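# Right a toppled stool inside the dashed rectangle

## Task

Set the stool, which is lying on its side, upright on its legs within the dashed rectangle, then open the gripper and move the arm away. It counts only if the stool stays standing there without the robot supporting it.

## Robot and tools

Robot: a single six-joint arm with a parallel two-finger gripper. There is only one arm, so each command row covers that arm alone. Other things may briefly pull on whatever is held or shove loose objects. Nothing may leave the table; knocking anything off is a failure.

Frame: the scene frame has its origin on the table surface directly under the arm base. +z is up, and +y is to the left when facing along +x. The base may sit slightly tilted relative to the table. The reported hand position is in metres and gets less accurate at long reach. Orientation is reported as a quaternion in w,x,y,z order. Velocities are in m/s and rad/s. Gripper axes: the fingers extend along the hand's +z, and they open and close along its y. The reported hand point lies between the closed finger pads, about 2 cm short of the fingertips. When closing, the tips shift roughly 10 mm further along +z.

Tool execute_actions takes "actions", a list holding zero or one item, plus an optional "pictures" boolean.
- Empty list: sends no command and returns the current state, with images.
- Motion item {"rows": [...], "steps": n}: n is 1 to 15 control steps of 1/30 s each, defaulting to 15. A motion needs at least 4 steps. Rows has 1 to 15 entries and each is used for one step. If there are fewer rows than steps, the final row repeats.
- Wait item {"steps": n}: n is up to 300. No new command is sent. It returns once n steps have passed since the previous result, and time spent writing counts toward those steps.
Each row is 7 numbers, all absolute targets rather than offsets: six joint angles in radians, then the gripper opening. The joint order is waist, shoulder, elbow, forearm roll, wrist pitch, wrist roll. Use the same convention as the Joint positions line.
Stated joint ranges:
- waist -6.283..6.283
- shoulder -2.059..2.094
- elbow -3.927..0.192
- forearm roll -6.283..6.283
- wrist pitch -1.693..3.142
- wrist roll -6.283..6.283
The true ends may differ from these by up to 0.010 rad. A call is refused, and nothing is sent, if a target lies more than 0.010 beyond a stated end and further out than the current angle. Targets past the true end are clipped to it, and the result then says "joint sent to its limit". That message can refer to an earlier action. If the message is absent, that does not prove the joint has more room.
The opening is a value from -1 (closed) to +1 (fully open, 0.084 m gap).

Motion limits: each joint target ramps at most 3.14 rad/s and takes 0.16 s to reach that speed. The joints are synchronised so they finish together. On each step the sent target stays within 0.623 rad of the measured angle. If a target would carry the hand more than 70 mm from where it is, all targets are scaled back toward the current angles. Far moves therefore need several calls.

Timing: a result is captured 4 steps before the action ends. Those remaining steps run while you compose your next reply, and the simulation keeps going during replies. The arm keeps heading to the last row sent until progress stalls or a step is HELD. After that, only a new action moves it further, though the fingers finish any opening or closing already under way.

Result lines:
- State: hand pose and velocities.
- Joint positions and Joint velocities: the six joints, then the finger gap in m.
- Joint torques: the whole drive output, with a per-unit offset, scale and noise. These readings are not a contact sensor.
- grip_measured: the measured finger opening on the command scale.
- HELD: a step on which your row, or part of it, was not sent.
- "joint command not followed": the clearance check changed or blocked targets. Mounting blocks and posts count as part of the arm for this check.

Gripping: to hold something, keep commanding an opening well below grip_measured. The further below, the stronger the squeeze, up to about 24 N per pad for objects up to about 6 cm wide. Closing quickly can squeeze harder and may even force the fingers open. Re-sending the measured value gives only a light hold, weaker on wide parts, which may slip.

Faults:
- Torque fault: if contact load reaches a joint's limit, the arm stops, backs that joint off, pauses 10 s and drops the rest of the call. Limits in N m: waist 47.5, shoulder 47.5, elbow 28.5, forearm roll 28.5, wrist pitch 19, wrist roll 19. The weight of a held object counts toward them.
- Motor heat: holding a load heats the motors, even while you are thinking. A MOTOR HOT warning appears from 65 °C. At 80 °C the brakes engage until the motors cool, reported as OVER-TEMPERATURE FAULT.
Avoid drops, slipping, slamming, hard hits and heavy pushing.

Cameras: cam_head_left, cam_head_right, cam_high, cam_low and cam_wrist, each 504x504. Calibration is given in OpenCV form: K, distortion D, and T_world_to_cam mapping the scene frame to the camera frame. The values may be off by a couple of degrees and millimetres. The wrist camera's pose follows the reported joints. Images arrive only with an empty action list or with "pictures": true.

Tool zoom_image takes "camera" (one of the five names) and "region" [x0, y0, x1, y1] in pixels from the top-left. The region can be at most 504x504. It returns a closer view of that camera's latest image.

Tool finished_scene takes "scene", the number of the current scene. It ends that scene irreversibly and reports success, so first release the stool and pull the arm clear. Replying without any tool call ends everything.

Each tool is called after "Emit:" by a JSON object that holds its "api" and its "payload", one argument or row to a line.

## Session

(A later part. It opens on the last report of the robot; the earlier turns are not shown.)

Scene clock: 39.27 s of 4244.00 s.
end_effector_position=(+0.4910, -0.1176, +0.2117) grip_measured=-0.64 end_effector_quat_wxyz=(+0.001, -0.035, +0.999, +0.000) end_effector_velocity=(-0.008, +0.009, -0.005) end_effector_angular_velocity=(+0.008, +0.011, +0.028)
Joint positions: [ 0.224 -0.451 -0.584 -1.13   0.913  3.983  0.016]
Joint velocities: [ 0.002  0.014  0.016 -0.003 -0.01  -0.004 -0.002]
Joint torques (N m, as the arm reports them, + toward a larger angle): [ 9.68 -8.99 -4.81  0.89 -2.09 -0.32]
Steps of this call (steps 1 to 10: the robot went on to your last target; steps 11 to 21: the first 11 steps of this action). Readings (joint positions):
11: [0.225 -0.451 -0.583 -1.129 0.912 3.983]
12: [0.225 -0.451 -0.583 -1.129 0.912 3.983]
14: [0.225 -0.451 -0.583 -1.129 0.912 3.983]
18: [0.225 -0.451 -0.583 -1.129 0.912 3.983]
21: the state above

Emit:
{"api": "execute_actions", "payload": {
  "actions": [
    {"rows": [[0.2273,-0.4523,-0.5831,-1.1274,0.9147,3.9819,-1],[0.2337,-0.4566,-0.5835,-1.1233,0.9218,3.9801,-1],[0.2436,-0.4632,-0.584,-1.1169,0.9329,3.9772,-1],[0.2572,-0.4724,-0.5847,-1.1081,0.948,3.9733,-1],[0.2744,-0.4839,-0.5856,-1.097,0.9671,3.9683,-1],[0.2943,-0.4972,-0.5867,-1.0842,0.9893,3.9625,-1],[0.3151,-0.5112,-0.5878,-1.0708,1.0125,3.9565,-1],[0.3388,-0.5228,-0.5921,-1.0588,1.0389,3.9528,-1],[0.3625,-0.5344,-0.5964,-1.0468,1.0653,3.9491,-1],[0.3861,-0.5459,-0.6007,-1.0347,1.0916,3.9454,-1],[0.4098,-0.5575,-0.605,-1.0227,1.118,3.9417,-1],[0.433,-0.5632,-0.6132,-1.0151,1.1439,3.9471,-1],[0.4562,-0.5689,-0.6215,-1.0076,1.1698,3.9625,-1],[0.4783,-0.5743,-0.6294,-1.0004,1.1945,3.9879,-1],[0.4995,-0.5795,-0.6369,-0.9935,1.2181,4.0233,-1]], "steps": 15}
  ]
}}

Emit:
{"api": "execute_actions", "payload": {
  "actions": [
    {"rows": [[0.5197,-0.5845,-0.6441,-0.9869,1.2406,4.0687,-1],[0.5388,-0.5892,-0.6509,-0.9807,1.262,4.124,-1],[0.556,-0.5934,-0.657,-0.9751,1.2811,4.1843,-1],[0.5711,-0.5971,-0.6624,-0.9701,1.298,4.2496,-1],[0.5842,-0.6003,-0.667,-0.9659,1.3126,4.3148,-1],[0.5953,-0.603,-0.671,-0.9623,1.325,4.38,-1],[0.6033,-0.605,-0.6738,-0.9596,1.334,4.4452,-1],[0.6084,-0.6063,-0.6756,-0.958,1.3396,4.5102,-1],[0.6114,-0.607,-0.6767,-0.957,1.343,4.5753,-1],[0.6114,-0.607,-0.6767,-0.955,1.347,4.6403,-1],[0.6114,-0.607,-0.6767,-0.95,1.354,4.7053,-1],[0.6114,-0.607,-0.6767,-0.941,1.364,4.7703,-1],[0.6114,-0.607,-0.6767,-0.929,1.377,4.8353,-1],[0.6114,-0.607,-0.6767,-0.915,1.392,4.9003,-1],[0.6114,-0.607,-0.6767,-0.899,1.408,4.9653,-1]], "steps": 15}
  ]
}}

Emit:
{"api": "execute_actions", "payload": {
  "actions": [
    {"rows": [[0.6114,-0.607,-0.6767,-0.884,1.426,5.031,-1],[0.6114,-0.607,-0.6767,-0.869,1.444,5.0966,-1],[0.6114,-0.607,-0.6767,-0.853,1.462,5.1623,-1],[0.6114,-0.607,-0.6767,-0.837,1.479,5.228,-1],[0.6114,-0.607,-0.6767,-0.821,1.494,5.2936,-1],[0.6114,-0.607,-0.6767,-0.804,1.507,5.3593,-1],[0.6114,-0.607,-0.6767,-0.786,1.518,5.425,-1],[0.6114,-0.607,-0.6767,-0.767,1.527,5.4906,-1],[0.6114,-0.607,-0.6767,-0.743,1.533,5.5536,-1],[0.6114,-0.607,-0.6767,-0.713,1.536,5.6136,-1],[0.6114,-0.607,-0.6767,-0.679,1.536,5.6706,-1],[0.6114,-0.607,-0.6767,-0.642,1.534,5.7256,-1],[0.6114,-0.607,-0.6767,-0.603,1.53,5.7776,-1],[0.6114,-0.607,-0.6767,-0.564,1.524,5.8276,-1],[0.6114,-0.607,-0.6767,-0.525,1.516,5.8746,-1]], "steps": 15}
  ],
  "pictures": true
}}

Scene clock: 46.37 s of 4244.00 s.
end_effector_position=(+0.4904, -0.1164, +0.2382) grip_measured=-0.67 end_effector_quat_wxyz=(+0.000, -0.037, +0.999, -0.000) end_effector_velocity=(+0.025, -0.007, +0.194) end_effector_angular_velocity=(+0.001, -0.050, -0.029)
Joint positions: [ 0.307 -0.502 -0.587 -1.077  1.004  3.961  0.015]
Joint velocities: [ 0.566 -0.333 -0.101  0.309  0.615 -0.118 -0.   ]
Joint torques (N m, as the arm reports them, + toward a larger angle): [11.17 -9.89 -7.11  0.63 -2.04 -0.22]
Steps of this call (steps 1 to 4: the last 4 steps of your previous action; steps 5 to 15: the robot went on to your last target; steps 16 to 90: nothing new was sent; then 3.73 s passed at rest; steps 91 to 101: the first 11 steps of this action). Readings (joint positions):
91: [0.225 -0.451 -0.583 -1.129 0.912 3.983]
92: [0.225 -0.451 -0.583 -1.129 0.912 3.983]
94: [0.228 -0.452 -0.581 -1.126 0.916 3.981]
98: [0.259 -0.471 -0.579 -1.105 0.952 3.972]
101: the state above

Scene clock: 46.87 s of 4244.00 s.
end_effector_position=(+0.4923, -0.1166, +0.3226) grip_measured=-0.67 end_effector_quat_wxyz=(+0.002, +0.166, +0.986, +0.000) end_effector_velocity=(-0.008, -0.003, +0.084) end_effector_angular_velocity=(+0.016, +0.010, -1.731)
Joint positions: [ 0.579 -0.599 -0.665 -0.968  1.307  4.351  0.015]
Joint velocities: [ 0.28  -0.072 -0.101  0.097  0.318  1.737  0.   ]
Joint torques (N m, as the arm reports them, + toward a larger angle): [ 6.53 -5.01 -7.73  0.09 -2.06 -0.12]
Steps of this call (steps 1 to 4: the last 4 steps of your previous action; steps 5 to 15: the first 11 steps of this action). Readings (joint positions):
5: [0.413 -0.552 -0.610 -1.026 1.121 3.961]
6: [0.435 -0.560 -0.617 -1.018 1.146 3.975]
8: [0.477 -0.572 -0.630 -1.003 1.191 4.023]
12: [0.543 -0.590 -0.653 -0.980 1.266 4.187]
15: the state above

Scene clock: 47.37 s of 4244.00 s.
end_effector_position=(+0.4406, -0.1232, +0.3258) grip_measured=-0.67 end_effector_quat_wxyz=(-0.073, +0.606, +0.789, -0.069) end_effector_velocity=(-0.160, +0.019, +0.006) end_effector_angular_velocity=(-0.308, +0.601, -1.978)
Joint positions: [ 0.611 -0.607 -0.676 -0.814  1.49   5.305  0.015]
Joint velocities: [ 0.002 -0.002 -0.005  0.544  0.357  1.941  0.   ]
Joint torques (N m, as the arm reports them, + toward a larger angle): [ 7.85 -5.11 -7.82  1.43 -1.57 -0.21]
Steps of this call (steps 1 to 4: the last 4 steps of your previous action; steps 5 to 15: the first 11 steps of this action). Readings (joint positions):
5: [0.605 -0.606 -0.675 -0.946 1.352 4.658]
6: [0.607 -0.606 -0.675 -0.938 1.362 4.721]
8: [0.609 -0.606 -0.676 -0.917 1.388 4.850]
12: [0.611 -0.607 -0.676 -0.863 1.448 5.109]
15: the state above
camera_calibration (this result's frames):
cam_wrist: T_world_to_cam=[[0.946503, 0.248498, -0.205869, -0.291009], [0.247604, -0.968381, -0.0305193, -0.149792], [-0.206943, -0.0220872, -0.978104, 0.541806], [0, 0, 0, 1]] pos_world=[0.424653, -0.0607734, 0.465461]

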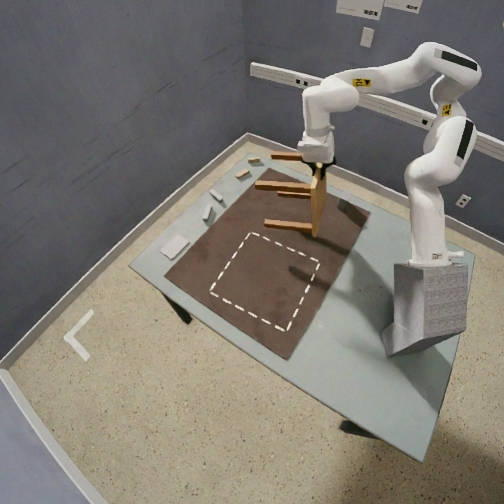

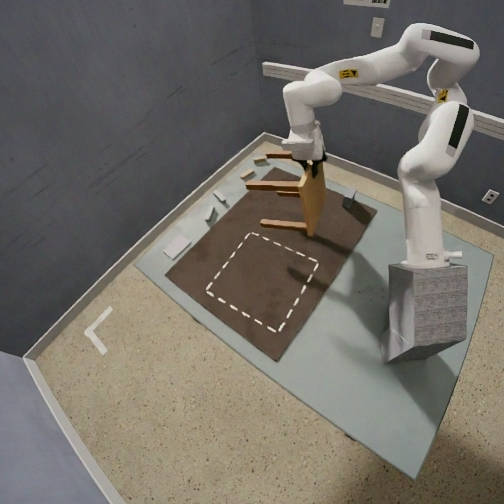

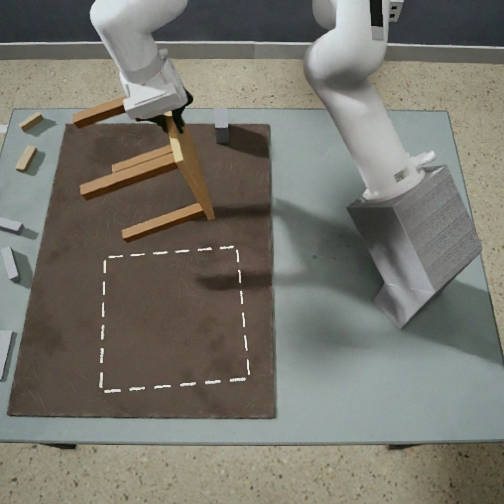

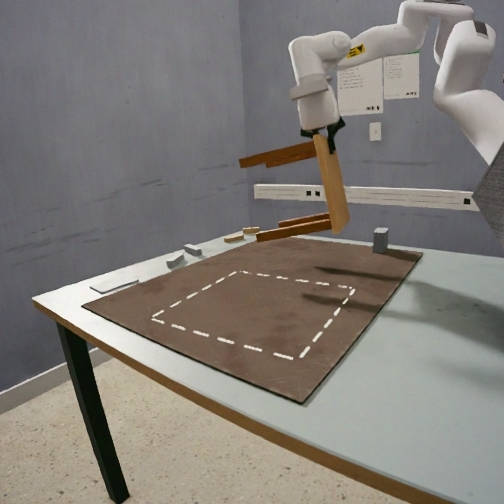

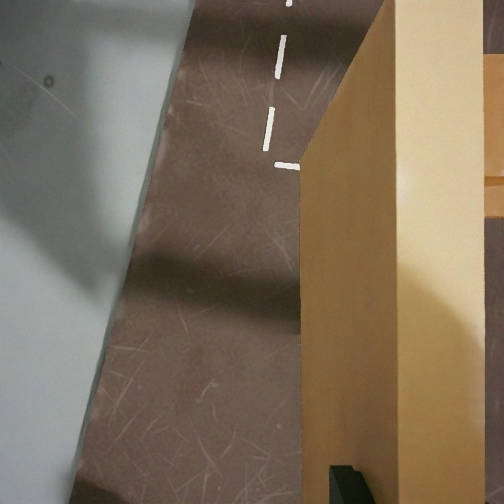

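Emit:
{"api": "execute_actions", "payload": {
  "actions": [
    {"rows": [[0.6114,-0.607,-0.6767,-0.486,1.505,5.9186,-1],[0.6114,-0.607,-0.6767,-0.4465,1.492,5.9602,-1],[0.6082,-0.6042,-0.6771,-0.4088,1.472,5.9992,-1],[0.6026,-0.5993,-0.6778,-0.3711,1.445,6.0352,-1],[0.5947,-0.5924,-0.6788,-0.3334,1.412,6.0682,-1],[0.5851,-0.584,-0.68,-0.2957,1.375,6.0982,-1],[0.5739,-0.5742,-0.6814,-0.258,1.334,6.1252,-1],[0.5612,-0.5631,-0.6829,-0.2202,1.291,6.1482,-1],[0.5468,-0.5505,-0.6847,-0.1825,1.248,6.1682,-1],[0.5317,-0.5373,-0.6866,-0.1448,1.2045,6.1839,-1],[0.5151,-0.5228,-0.6887,-0.1038,1.1605,6.1919,-1],[0.4985,-0.5083,-0.6907,-0.0608,1.1155,6.1939,-1],[0.4819,-0.4937,-0.6928,-0.0158,1.0705,6.1889,-1],[0.4653,-0.4792,-0.6948,0.0302,1.0265,6.1769,-1],[0.4486,-0.4647,-0.6969,0.0772,0.9835,6.1589,-1]], "steps": 15}
  ]
}}

Emit:
{"api": "execute_actions", "payload": {
  "actions": [
    {"rows": [[0.432,-0.4502,-0.6989,0.1262,0.9425,6.1349,-1],[0.4154,-0.4356,-0.701,0.1762,0.9045,6.1049,-1],[0.3988,-0.4211,-0.703,0.2277,0.8694,6.0698,-1],[0.3789,-0.4037,-0.7055,0.2817,0.8394,6.0278,-1],[0.3589,-0.3862,-0.7079,0.3377,0.8144,5.9808,-1],[0.339,-0.3688,-0.7104,0.3957,0.7944,5.9288,-1],[0.319,-0.3514,-0.7128,0.4547,0.7794,5.8738,-1],[0.2991,-0.334,-0.7153,0.5137,0.7694,5.8168,-1],[0.2792,-0.3165,-0.7178,0.5707,0.7644,5.7588,-1],[0.2592,-0.2991,-0.7202,0.6257,0.7634,5.7008,-1],[0.2393,-0.2817,-0.7227,0.6777,0.7664,5.6438,-1],[0.2193,-0.2642,-0.7251,0.7277,0.7724,5.5878,-1],[0.1994,-0.2468,-0.7276,0.7746,0.7799,5.5349,-1],[0.1792,-0.2291,-0.7301,0.8159,0.7907,5.4858,-1],[0.159,-0.2115,-0.7326,0.8543,0.8039,5.4392,-1]], "steps": 15}
  ]
}}

Emit:
{"api": "execute_actions", "payload": {
  "actions": [
    {"rows": [[0.1388,-0.1938,-0.7351,0.8897,0.8195,5.395,-1],[0.1191,-0.1766,-0.7375,0.9207,0.8363,5.3533,-1],[0.0999,-0.1598,-0.7399,0.9488,0.8543,5.314,-1],[0.0812,-0.1435,-0.7422,0.9724,0.8735,5.2772,-1],[0.0631,-0.1276,-0.7444,0.993,0.8927,5.2428,-1],[0.0459,-0.1126,-0.7466,1.0108,0.912,5.2109,-1],[0.0297,-0.0984,-0.7486,1.0255,0.93,5.1815,-1],[0.0146,-0.0852,-0.7504,1.0373,0.948,5.1545,-1],[0.0004,-0.0728,-0.7522,1.0462,0.9636,5.1299,-1],[-0.0122,-0.0618,-0.7537,1.0536,0.978,5.1078,-1],[-0.0233,-0.0521,-0.7551,1.0595,0.99,5.0906,-1],[-0.0329,-0.0437,-0.7563,1.0639,1.0008,5.0759,-1],[-0.041,-0.0366,-0.7573,1.0668,1.0092,5.0636,-1],[-0.0475,-0.0309,-0.7581,1.0689,1.0152,5.0523,-1],[-0.0531,-0.026,-0.7588,1.0698,1.02,5.044,-1]], "steps": 15}
  ]
}}

Emit:
{"api": "execute_actions", "payload": {
  "actions": [
    {"steps": 14}
  ],
  "pictures": true
}}

Scene clock: 48.33 s of 4244.00 s.
end_effector_position=(+0.3847, -0.0234, +0.3664) grip_measured=-0.67 end_effector_quat_wxyz=(-0.292, +0.850, +0.418, -0.132) end_effector_velocity=(+0.090, +0.282, +0.080) end_effector_angular_velocity=(+0.603, +0.719, -1.488)
Joint positions: [ 0.58  -0.579 -0.68  -0.296  1.363  6.087  0.015]
Joint velocities: [-0.289  0.255 -0.038  1.051 -1.031  0.748  0.   ]
Joint torques (N m, as the arm reports them, + toward a larger angle): [ 6.67 -4.71 -7.98  2.78 -1.61 -0.51]
Steps of this call (steps 1 to 4: the last 4 steps of your previous action; steps 5 to 18: the robot went on to your last target; steps 19 to 29: the first 11 steps of this action). Readings (joint positions):
19: [0.611 -0.607 -0.677 -0.526 1.516 5.873]
20: [0.611 -0.607 -0.677 -0.524 1.515 5.877]
22: [0.611 -0.607 -0.677 -0.501 1.508 5.902]
26: [0.602 -0.599 -0.678 -0.398 1.451 6.004]
29: the state above

Scene clock: 48.83 s of 4244.00 s.
end_effector_position=(+0.4847, +0.0694, +0.3627) grip_measured=-0.66 end_effector_quat_wxyz=(-0.529, +0.836, +0.122, -0.072) end_effector_velocity=(+0.155, +0.056, -0.139) end_effector_angular_velocity=(+0.759, +0.257, -0.725)
Joint positions: [ 0.348 -0.377 -0.71   0.37   0.825  5.936  0.015]
Joint velocities: [-0.567  0.495 -0.066  1.63  -0.556 -1.399  0.   ]
Joint torques (N m, as the arm reports them, + toward a larger angle): [12.39 -9.71 -6.08  2.07  1.23 -0.39]
Steps of this call (steps 1 to 4: the last 4 steps of your previous action; steps 5 to 15: the first 11 steps of this action). Readings (joint positions):
5: [0.516 -0.523 -0.688 -0.109 1.168 6.167]
6: [0.501 -0.510 -0.690 -0.067 1.126 6.169]
8: [0.469 -0.483 -0.694 0.021 1.043 6.157]
12: [0.403 -0.425 -0.704 0.212 0.898 6.060]
15: the state above

Scene clock: 49.33 s of 4244.00 s.
end_effector_position=(+0.4885, +0.0818, +0.2796) grip_measured=-0.66 end_effector_quat_wxyz=(-0.670, +0.741, +0.037, -0.040) end_effector_velocity=(-0.073, +0.005, -0.123) end_effector_angular_velocity=(+0.546, +0.035, -0.117)
Joint positions: [ 0.052 -0.117 -0.746  0.994  0.909  5.227  0.015]
Joint velocities: [-0.521  0.455 -0.065  0.551  0.54  -0.988  0.   ]
Joint torques (N m, as the arm reports them, + toward a larger angle): [ 15.91 -14.84  -4.     1.06   3.94  -0.08]
Steps of this call (steps 1 to 4: the last 4 steps of your previous action; steps 5 to 15: the first 11 steps of this action). Readings (joint positions):
5: [0.250 -0.291 -0.722 0.639 0.780 5.676]
6: [0.230 -0.274 -0.724 0.689 0.782 5.623]
8: [0.189 -0.238 -0.729 0.780 0.795 5.520]
12: [0.107 -0.166 -0.739 0.923 0.854 5.338]
15: the state above

Scene clock: 49.80 s of 4244.00 s.
end_effector_position=(+0.4721, +0.0806, +0.2560) grip_measured=-0.66 end_effector_quat_wxyz=(+0.707, -0.706, -0.033, +0.031) end_effector_velocity=(-0.003, -0.000, -0.003) end_effector_angular_velocity=(+0.012, -0.001, -0.003)
Joint positions: [-0.051 -0.028 -0.759  1.069  1.019  5.046  0.015]
Joint velocities: [-0.013  0.01  -0.001  0.007  0.014 -0.021 -0.   ]
Joint torques (N m, as the arm reports them, + toward a larger angle): [ 15.32 -14.07  -2.26   1.36   4.65  -0.23]
Kept back: nothing.
Steps of this call (steps 1 to 4: the last 4 steps of your previous action; steps 5 to 14: the robot went on to your last target). Readings (joint positions):
1: [0.035 -0.103 -0.748 1.010 0.926 5.195]
2: [0.019 -0.089 -0.750 1.024 0.943 5.167]
4: [-0.008 -0.065 -0.753 1.045 0.973 5.119]
8: [-0.042 -0.036 -0.757 1.064 1.008 5.063]
14: the state above
camera_calibration (this result's frames):
cam_wrist: T_world_to_cam=[[-0.00630219, 0.00898155, -0.99994, 0.286537], [-0.995943, -0.0898218, 0.00547021, 0.544619], [-0.0897673, 0.995917, 0.00951118, 0.0942902], [0, 0, 0, 1]] pos_world=[0.552679, -0.0475602, 0.282644]

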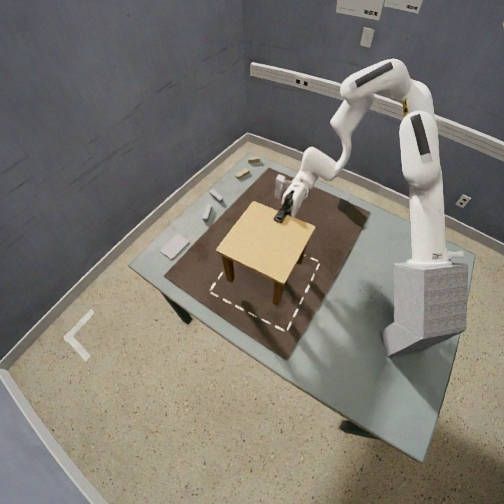

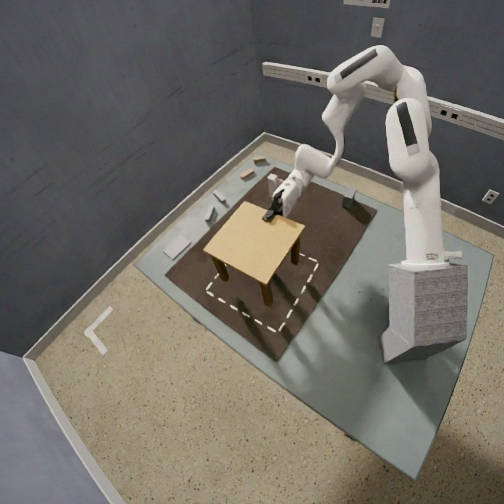

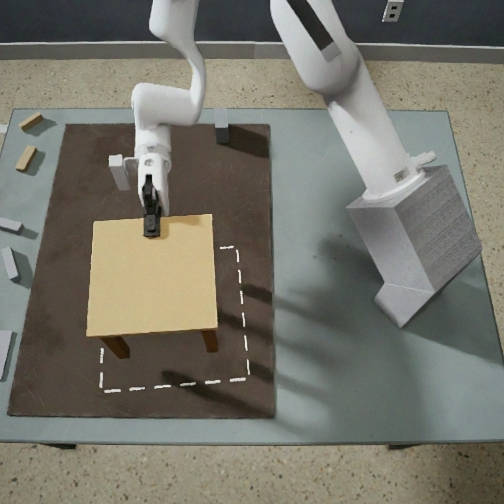

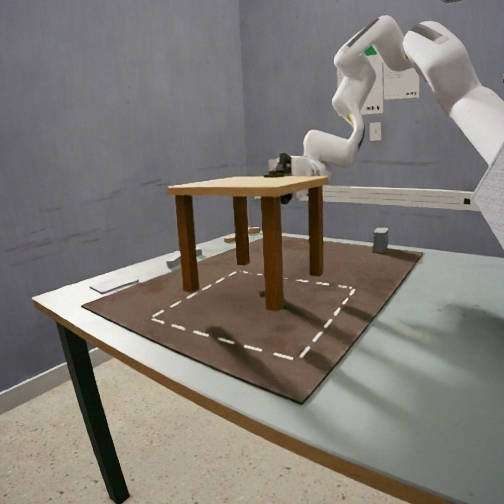

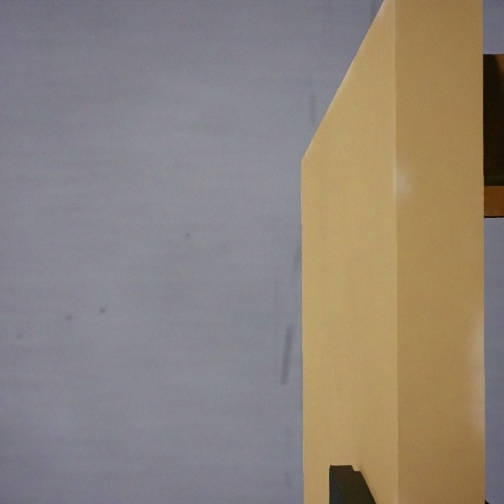

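Emit:
{"api": "execute_actions", "payload": {
  "actions": [
    {"rows": [[-0.0543,-0.0236,-0.7603,1.0697,1.0203,5.0426,-1],[-0.0571,-0.0175,-0.7641,1.0694,1.0209,5.0391,-1],[-0.0617,-0.0078,-0.7701,1.069,1.0219,5.0335,-1],[-0.0675,0.0043,-0.7776,1.0684,1.0231,5.0265,-1],[-0.0744,0.0188,-0.7866,1.0678,1.0246,5.0181,-1],[-0.0819,0.0346,-0.7964,1.0671,1.0263,5.0091,-1],[-0.0894,0.0504,-0.8062,1.0663,1.0279,5.0,-1],[-0.0963,0.0649,-0.8152,1.0657,1.0294,4.9916,-1],[-0.1021,0.077,-0.8227,1.0651,1.0306,4.9846,-1],[-0.1061,0.0855,-0.828,1.0647,1.0315,4.9797,-1],[-0.1084,0.0904,-0.831,1.0645,1.032,4.9769,-1],[-0.1098,0.0934,-0.8329,1.0644,1.0323,4.9751,-1],[-0.1107,0.0952,-0.834,1.0643,1.0325,4.9741,-1],[-0.1114,0.0967,-0.8349,1.0642,1.0327,4.9732,-1],[-0.1121,0.0982,-0.8359,1.0642,1.0328,4.9723,-1]], "steps": 15}
  ]
}}

Emit:
{"api": "execute_actions", "payload": {
  "actions": [
    {"steps": 14}
  ],
  "pictures": true
}}

Scene clock: 50.67 s of 4244.00 s.
end_effector_position=(+0.4719, +0.0808, +0.2328) grip_measured=-0.66 end_effector_quat_wxyz=(+0.707, -0.706, -0.032, +0.031) end_effector_velocity=(-0.006, +0.001, -0.130) end_effector_angular_velocity=(-0.006, +0.016, +0.001)
Joint positions: [-0.086  0.043 -0.802  1.067  1.027  5.005  0.015]
Joint velocities: [-0.185  0.383 -0.228 -0.017  0.032 -0.212  0.   ]
Joint torques (N m, as the arm reports them, + toward a larger angle): [ 15.63 -14.92  -1.64   1.33   4.68  -0.27]
Steps of this call (steps 1 to 15: the robot went on to your last target; steps 16 to 26: the first 11 steps of this action). Readings (joint positions):
16: [-0.053 -0.026 -0.759 1.070 1.020 5.044]
17: [-0.053 -0.026 -0.759 1.070 1.020 5.044]
19: [-0.055 -0.023 -0.761 1.070 1.021 5.042]
23: [-0.068 0.005 -0.779 1.068 1.024 5.025]
26: the state above

Scene clock: 51.13 s of 4244.00 s.
end_effector_position=(+0.4713, +0.0809, +0.2147) grip_measured=-0.66 end_effector_quat_wxyz=(+0.707, -0.706, -0.032, +0.031) end_effector_velocity=(-0.000, -0.000, -0.002) end_effector_angular_velocity=(-0.002, +0.000, -0.001)
Joint positions: [-0.112  0.097 -0.836  1.064  1.033  4.973  0.015]
Joint velocities: [-0.003  0.003 -0.002 -0.    -0.001 -0.002 -0.   ]
Joint torques (N m, as the arm reports them, + toward a larger angle): [ 15.68 -14.74  -1.47   1.25   4.71  -0.35]
Kept back: nothing.
Steps of this call (steps 1 to 4: the last 4 steps of your previous action; steps 5 to 14: the robot went on to your last target). Readings (joint positions):
1: [-0.092 0.055 -0.809 1.066 1.028 4.998]
2: [-0.097 0.066 -0.815 1.066 1.029 4.992]
4: [-0.104 0.081 -0.824 1.065 1.030 4.983]
8: [-0.110 0.094 -0.833 1.064 1.032 4.975]
14: the state above
camera_calibration (this result's frames):
cam_wrist: T_world_to_cam=[[-0.0068812, 0.0102359, -0.999924, 0.245373], [-0.995941, -0.0898142, 0.00593439, 0.54396], [-0.0897466, 0.995906, 0.0108124, 0.0940823], [0, 0, 0, 1]] pos_world=[0.551884, -0.0473534, 0.241109]

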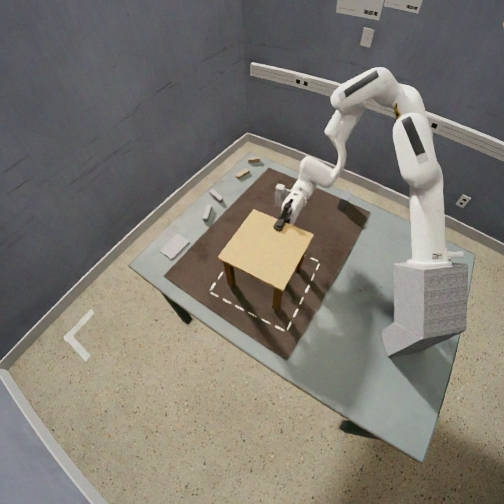

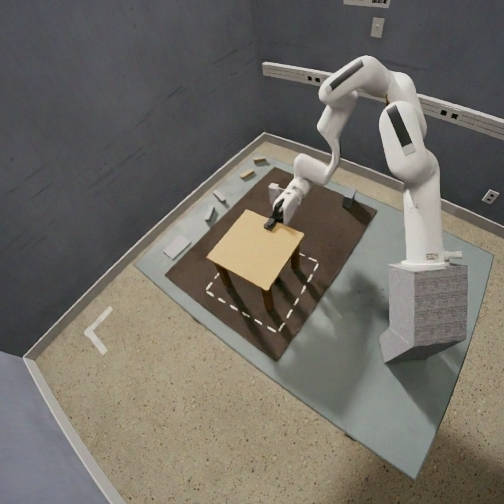

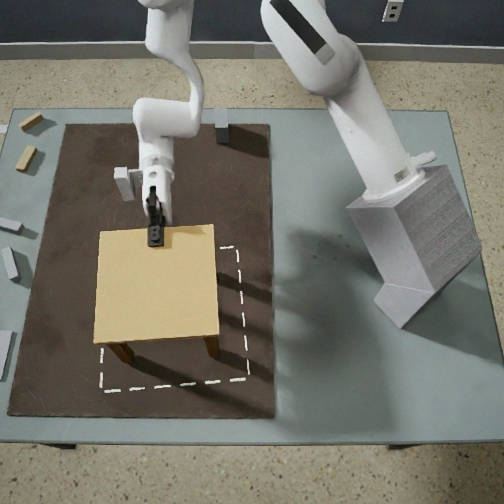

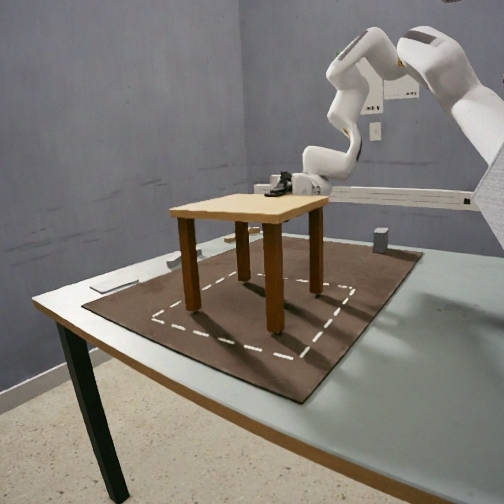

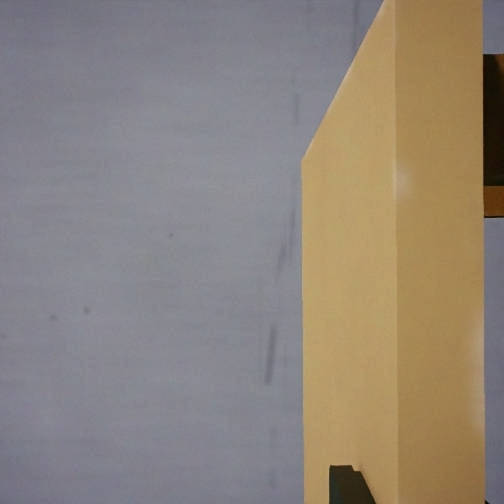

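Emit:
{"api": "execute_actions", "payload": {
  "actions": [
    {"rows": [[-0.1128,0.0997,-0.8368,1.0641,1.033,4.9714,-1],[-0.1135,0.1012,-0.8378,1.0641,1.0331,4.9706,-1],[-0.1143,0.1027,-0.8387,1.064,1.0333,4.9697,-1],[-0.115,0.1043,-0.8397,1.0639,1.0334,4.9688,-1],[-0.1157,0.1058,-0.8406,1.0639,1.0336,4.9679,-1],[-0.1164,0.1073,-0.8415,1.0638,1.0337,4.9671,-1]], "steps": 15}
  ]
}}

Scene clock: 51.70 s of 4244.00 s.
end_effector_position=(+0.4709, +0.0809, +0.2116) grip_measured=-0.66 end_effector_quat_wxyz=(+0.707, -0.706, -0.032, +0.031) end_effector_velocity=(-0.001, +0.000, -0.004) end_effector_angular_velocity=(+0.002, +0.001, +0.001)
Joint positions: [-0.116  0.106 -0.841  1.064  1.034  4.968  0.015]
Joint velocities: [-0.006  0.014 -0.008 -0.001  0.003 -0.007 -0.   ]
Joint torques (N m, as the arm reports them, + toward a larger angle): [ 15.95 -14.95  -1.39   1.28   4.77  -0.26]
Steps of this call (steps 1 to 6: the robot went on to your last target; steps 7 to 17: the first 11 steps of this action). Readings (joint positions):
7: [-0.112 0.098 -0.836 1.064 1.033 4.972]
8: [-0.112 0.098 -0.836 1.064 1.033 4.972]
10: [-0.113 0.099 -0.837 1.064 1.033 4.972]
14: [-0.115 0.104 -0.839 1.064 1.033 4.969]
17: the state above

Emit:
{"api": "execute_actions", "payload": {
  "actions": [
    {"rows": [[-0.1171,0.1088,-0.8424,1.0637,1.0339,4.9662,-1],[-0.1178,0.1103,-0.8434,1.0637,1.034,4.9654,-1],[-0.1186,0.1118,-0.8443,1.0636,1.0342,4.9645,-1],[-0.1193,0.1134,-0.8453,1.0635,1.0343,4.9636,-1],[-0.12,0.1149,-0.8462,1.0635,1.0345,4.9627,-1],[-0.1207,0.1164,-0.8471,1.0634,1.0346,4.9619,-1]], "steps": 15}
  ]
}}

Scene clock: 52.20 s of 4244.00 s.
end_effector_position=(+0.4708, +0.0809, +0.2088) grip_measured=-0.66 end_effector_quat_wxyz=(+0.707, -0.705, -0.032, +0.031) end_effector_velocity=(+0.002, -0.000, -0.001) end_effector_angular_velocity=(+0.005, -0.002, -0.001)
Joint positions: [-0.12   0.115 -0.847  1.064  1.035  4.963  0.015]
Joint velocities: [-0.004  0.009 -0.01   0.     0.008 -0.004  0.   ]
Joint torques (N m, as the arm reports them, + toward a larger angle): [ 15.55 -14.12  -1.11   1.05   4.2   -0.55]
Steps of this call (steps 1 to 4: the last 4 steps of your previous action; steps 5 to 15: the first 11 steps of this action). Readings (joint positions):
5: [-0.116 0.107 -0.841 1.064 1.034 4.967]
6: [-0.116 0.107 -0.842 1.064 1.034 4.967]
8: [-0.117 0.108 -0.842 1.064 1.034 4.966]
12: [-0.119 0.113 -0.845 1.064 1.034 4.964]
15: the state above

Emit:
{"api": "execute_actions", "payload": {
  "actions": [
    {"steps": 8}
  ]
}}

Scene clock: 52.47 s of 4244.00 s.
end_effector_position=(+0.4709, +0.0808, +0.2086) grip_measured=-0.66 end_effector_quat_wxyz=(+0.707, -0.705, -0.032, +0.031) end_effector_velocity=(+0.000, -0.000, -0.000) end_effector_angular_velocity=(-0.002, -0.002, -0.001)
Joint positions: [-0.121  0.116 -0.847  1.064  1.035  4.962  0.015]
Joint velocities: [-0.     0.    -0.001 -0.    -0.002 -0.001 -0.   ]
Joint torques (N m, as the arm reports them, + toward a larger angle): [ 15.13 -13.39  -0.8    0.77   3.61  -0.72]
Kept back: nothing.
Steps of this call (steps 1 to 4: the last 4 steps of your previous action; steps 5 to 8: the robot went on to your last target). Readings (joint positions):
1: [-0.120 0.115 -0.847 1.064 1.035 4.963]
2: [-0.120 0.115 -0.847 1.064 1.035 4.962]
4: [-0.120 0.116 -0.847 1.064 1.035 4.962]
8: the state above

Emit:
{"api": "execute_actions", "payload": {
  "actions": [
    {"rows": [[-0.1211,0.1172,-0.8476,1.0634,1.0347,4.9615,-1],[-0.1214,0.1179,-0.848,1.0633,1.0348,4.961,-1],[-0.1218,0.1187,-0.8485,1.0633,1.0348,4.9606,-1],[-0.1218,0.1187,-0.8485,1.0633,1.0348,4.9606,-1],[-0.1218,0.1187,-0.8485,1.0633,1.0348,4.9606,-0.9],[-0.1218,0.1187,-0.8485,1.0633,1.0348,4.9606,-0.8],[-0.1218,0.1187,-0.8485,1.0633,1.0348,4.9606,-0.72],[-0.1218,0.1187,-0.8485,1.0633,1.0348,4.9606,-0.66],[-0.1218,0.1187,-0.8485,1.0633,1.0348,4.9606,-0.6],[-0.1218,0.1187,-0.8485,1.0633,1.0348,4.9606,-0.54],[-0.1218,0.1187,-0.8485,1.0633,1.0348,4.9606,-0.46],[-0.1218,0.1187,-0.8485,1.0633,1.0348,4.9606,-0.36],[-0.1218,0.1187,-0.8485,1.0633,1.0348,4.9606,-0.24],[-0.1218,0.1187,-0.8485,1.0633,1.0348,4.9606,-0.1],[-0.1218,0.1187,-0.8485,1.0633,1.0348,4.9606,0.05]], "steps": 15}
  ]
}}

Scene clock: 53.10 s of 4244.00 s.
end_effector_position=(+0.4711, +0.0808, +0.2080) grip_measured=-0.65 end_effector_quat_wxyz=(+0.708, -0.705, -0.032, +0.030) end_effector_velocity=(-0.002, +0.003, -0.001) end_effector_angular_velocity=(-0.003, -0.019, +0.007)
Joint positions: [-0.122  0.118 -0.849  1.064  1.036  4.961  0.015]
Joint velocities: [ 0.007  0.005 -0.    -0.003 -0.009 -0.017  0.038]
Joint torques (N m, as the arm reports them, + toward a larger angle): [ 13.89 -10.84  -0.06   0.3    2.02  -0.39]
Steps of this call (steps 1 to 8: the robot went on to your last target; steps 9 to 19: the first 11 steps of this action). Readings (joint positions):
9: [-0.121 0.116 -0.847 1.064 1.035 4.962]
10: [-0.121 0.116 -0.847 1.064 1.035 4.962]
12: [-0.121 0.117 -0.848 1.064 1.035 4.962]
16: [-0.121 0.117 -0.849 1.064 1.036 4.961]
19: the state above

Emit:
{"api": "execute_actions", "payload": {
  "actions": [
    {"rows": [[-0.1227,0.1182,-0.8488,1.0625,1.0358,4.9609,0.1],[-0.1265,0.1162,-0.8501,1.0593,1.0399,4.9623,0.1],[-0.133,0.1126,-0.8523,1.0538,1.0471,4.9646,0.1],[-0.1424,0.1075,-0.8555,1.0458,1.0573,4.9679,0.1],[-0.1546,0.1009,-0.8596,1.0355,1.0706,4.9722,0.1],[-0.1687,0.0933,-0.8644,1.0236,1.0859,4.9772,0.1],[-0.1846,0.0847,-0.8698,1.0101,1.1033,4.9828,0.1],[-0.2014,0.0756,-0.8755,0.9958,1.1217,4.9888,0.1],[-0.2183,0.0664,-0.8812,0.9815,1.1401,4.9947,0.1],[-0.2352,0.0573,-0.8869,0.9672,1.1585,5.0007,0.1],[-0.252,0.0482,-0.8926,0.9529,1.1769,5.0067,0.1],[-0.268,0.038,-0.898,0.9394,1.1942,5.0123,0.1],[-0.282,0.026,-0.902,0.9274,1.2096,5.018,0.1],[-0.293,0.011,-0.904,0.9179,1.2218,5.025,0.1],[-0.3,-0.007,-0.903,0.911,1.23,5.034,0.1]], "steps": 15}
  ]
}}

Emit:
{"api": "execute_actions", "payload": {
  "actions": [
    {"rows": [[-0.303,-0.028,-0.899,0.907,1.235,5.045,0.1],[-0.302,-0.052,-0.892,0.905,1.238,5.057,0.1],[-0.298,-0.079,-0.883,0.905,1.239,5.07,0.1],[-0.292,-0.108,-0.872,0.905,1.239,5.084,0.1],[-0.284,-0.138,-0.86,0.905,1.239,5.098,0.1],[-0.275,-0.168,-0.848,0.905,1.239,5.112,0.1],[-0.266,-0.198,-0.836,0.905,1.239,5.126,0.1],[-0.257,-0.227,-0.824,0.905,1.239,5.139,0.1],[-0.249,-0.254,-0.813,0.905,1.239,5.151,0.1],[-0.242,-0.278,-0.803,0.905,1.239,5.162,0.1],[-0.236,-0.298,-0.795,0.905,1.239,5.171,0.1],[-0.232,-0.314,-0.789,0.905,1.239,5.178,0.1],[-0.229,-0.325,-0.784,0.905,1.239,5.183,0.1],[-0.227,-0.332,-0.781,0.905,1.239,5.186,0.1],[-0.226,-0.335,-0.78,0.905,1.239,5.187,0.1]], "steps": 15}
  ]
}}

Emit:
{"api": "execute_actions", "payload": {
  "actions": [
    {"steps": 14}
  ],
  "pictures": true
}}

Scene clock: 54.20 s of 4244.00 s.
end_effector_position=(+0.4764, +0.0536, +0.2072) grip_measured=+0.09 end_effector_quat_wxyz=(+0.709, -0.704, -0.032, +0.028) end_effector_velocity=(+0.036, -0.199, -0.003) end_effector_angular_velocity=(+0.007, -0.024, -0.027)
Joint positions: [-0.18   0.087 -0.868  1.013  1.099  4.981  0.048]
Joint velocities: [-0.415 -0.227 -0.146 -0.347  0.442  0.144  0.   ]
Joint torques (N m, as the arm reports them, + toward a larger angle): [ 10.47 -14.87  -2.23   0.43   2.01  -0.26]
Steps of this call (steps 1 to 4: the last 4 steps of your previous action; steps 5 to 15: the robot went on to your last target; steps 16 to 22: nothing new was sent; steps 23 to 33: the first 11 steps of this action). Readings (joint positions):
23: [-0.122 0.119 -0.848 1.063 1.035 4.961]
24: [-0.122 0.119 -0.849 1.063 1.035 4.961]
26: [-0.124 0.118 -0.849 1.062 1.037 4.961]
30: [-0.145 0.106 -0.856 1.043 1.061 4.969]
33: the state above

Scene clock: 54.70 s of 4244.00 s.
end_effector_position=(+0.4973, -0.0277, +0.2592) grip_measured=+0.09 end_effector_quat_wxyz=(+0.693, -0.720, -0.032, +0.007) end_effector_velocity=(+0.044, -0.058, +0.244) end_effector_angular_velocity=(-0.107, -0.164, -0.101)
Joint positions: [-0.27  -0.172 -0.845  0.907  1.237  5.113  0.048]
Joint velocities: [ 0.214 -0.828  0.312 -0.016  0.025  0.377 -0.   ]
Joint torques (N m, as the arm reports them, + toward a larger angle): [  8.58 -14.59  -3.25   0.97   1.97  -0.36]
Steps of this call (steps 1 to 4: the last 4 steps of your previous action; steps 5 to 15: the first 11 steps of this action). Readings (joint positions):
5: [-0.255 0.041 -0.893 0.951 1.179 5.009]
6: [-0.268 0.028 -0.896 0.940 1.193 5.016]
8: [-0.286 -0.003 -0.897 0.923 1.214 5.032]
12: [-0.288 -0.090 -0.874 0.910 1.233 5.075]
15: the state above

Scene clock: 55.17 s of 4244.00 s.
end_effector_position=(+0.5014, -0.0368, +0.3059) grip_measured=+0.09 end_effector_quat_wxyz=(+0.686, -0.727, -0.034, -0.011) end_effector_velocity=(+0.001, -0.001, +0.004) end_effector_angular_velocity=(-0.002, -0.004, -0.003)
Joint positions: [-0.227 -0.333 -0.78   0.905  1.239  5.186  0.048]
Joint velocities: [ 0.004 -0.014  0.004  0.    -0.     0.006  0.   ]
Joint torques (N m, as the arm reports them, + toward a larger angle): [  7.38 -13.92  -4.57   1.09   1.81  -0.26]
Kept back: nothing.
Steps of this call (steps 1 to 4: the last 4 steps of your previous action; steps 5 to 14: the robot went on to your last target). Readings (joint positions):
1: [-0.263 -0.199 -0.835 0.906 1.238 5.125]
2: [-0.256 -0.225 -0.825 0.906 1.238 5.137]
4: [-0.243 -0.272 -0.806 0.905 1.239 5.158]
8: [-0.230 -0.321 -0.786 0.905 1.239 5.180]
14: the state above
camera_calibration (this result's frames):
cam_wrist: T_world_to_cam=[[0.0560359, -0.0483448, -0.997258, 0.30353], [-0.997913, -0.0347988, -0.0543857, 0.584389], [-0.0320741, 0.998224, -0.0501939, 0.20279], [0, 0, 0, 1]] pos_world=[0.572666, -0.16742, 0.344659]

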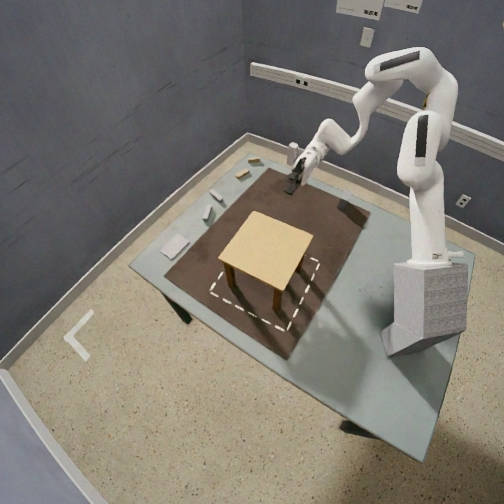

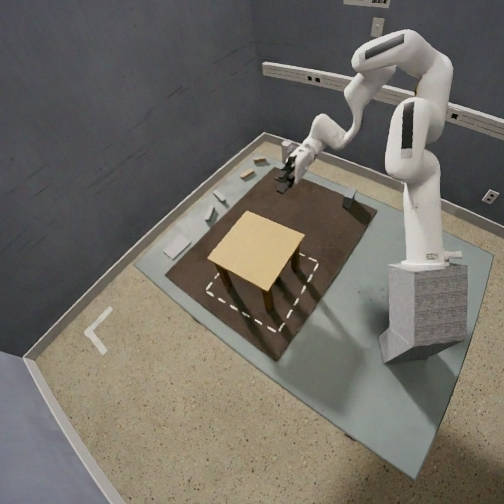

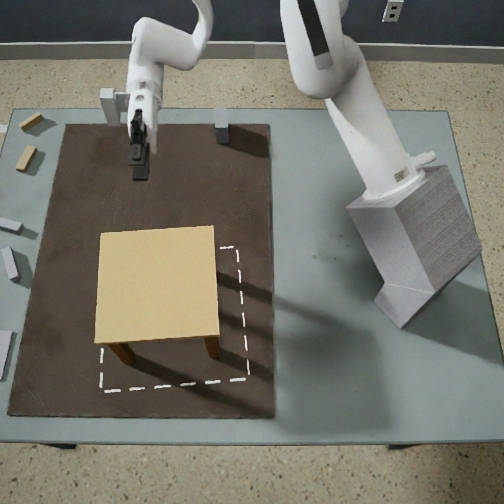

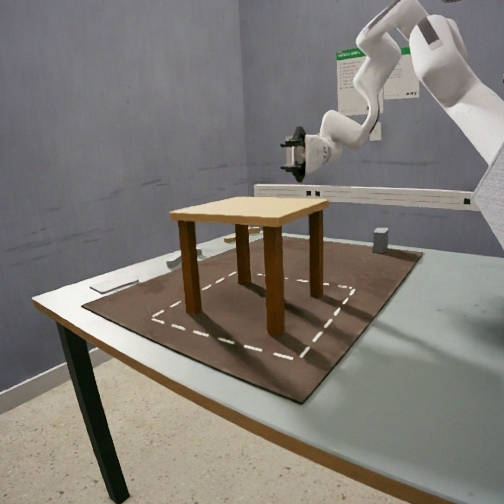

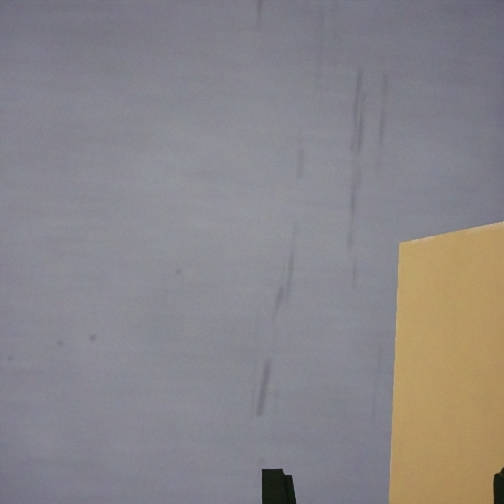

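The stool is standing with all four feet inside the square, and the gripper is clear.

Emit:
{"api": "finished_scene", "payload": {
  "scene": 2
}}

The scene is finished: the task was done.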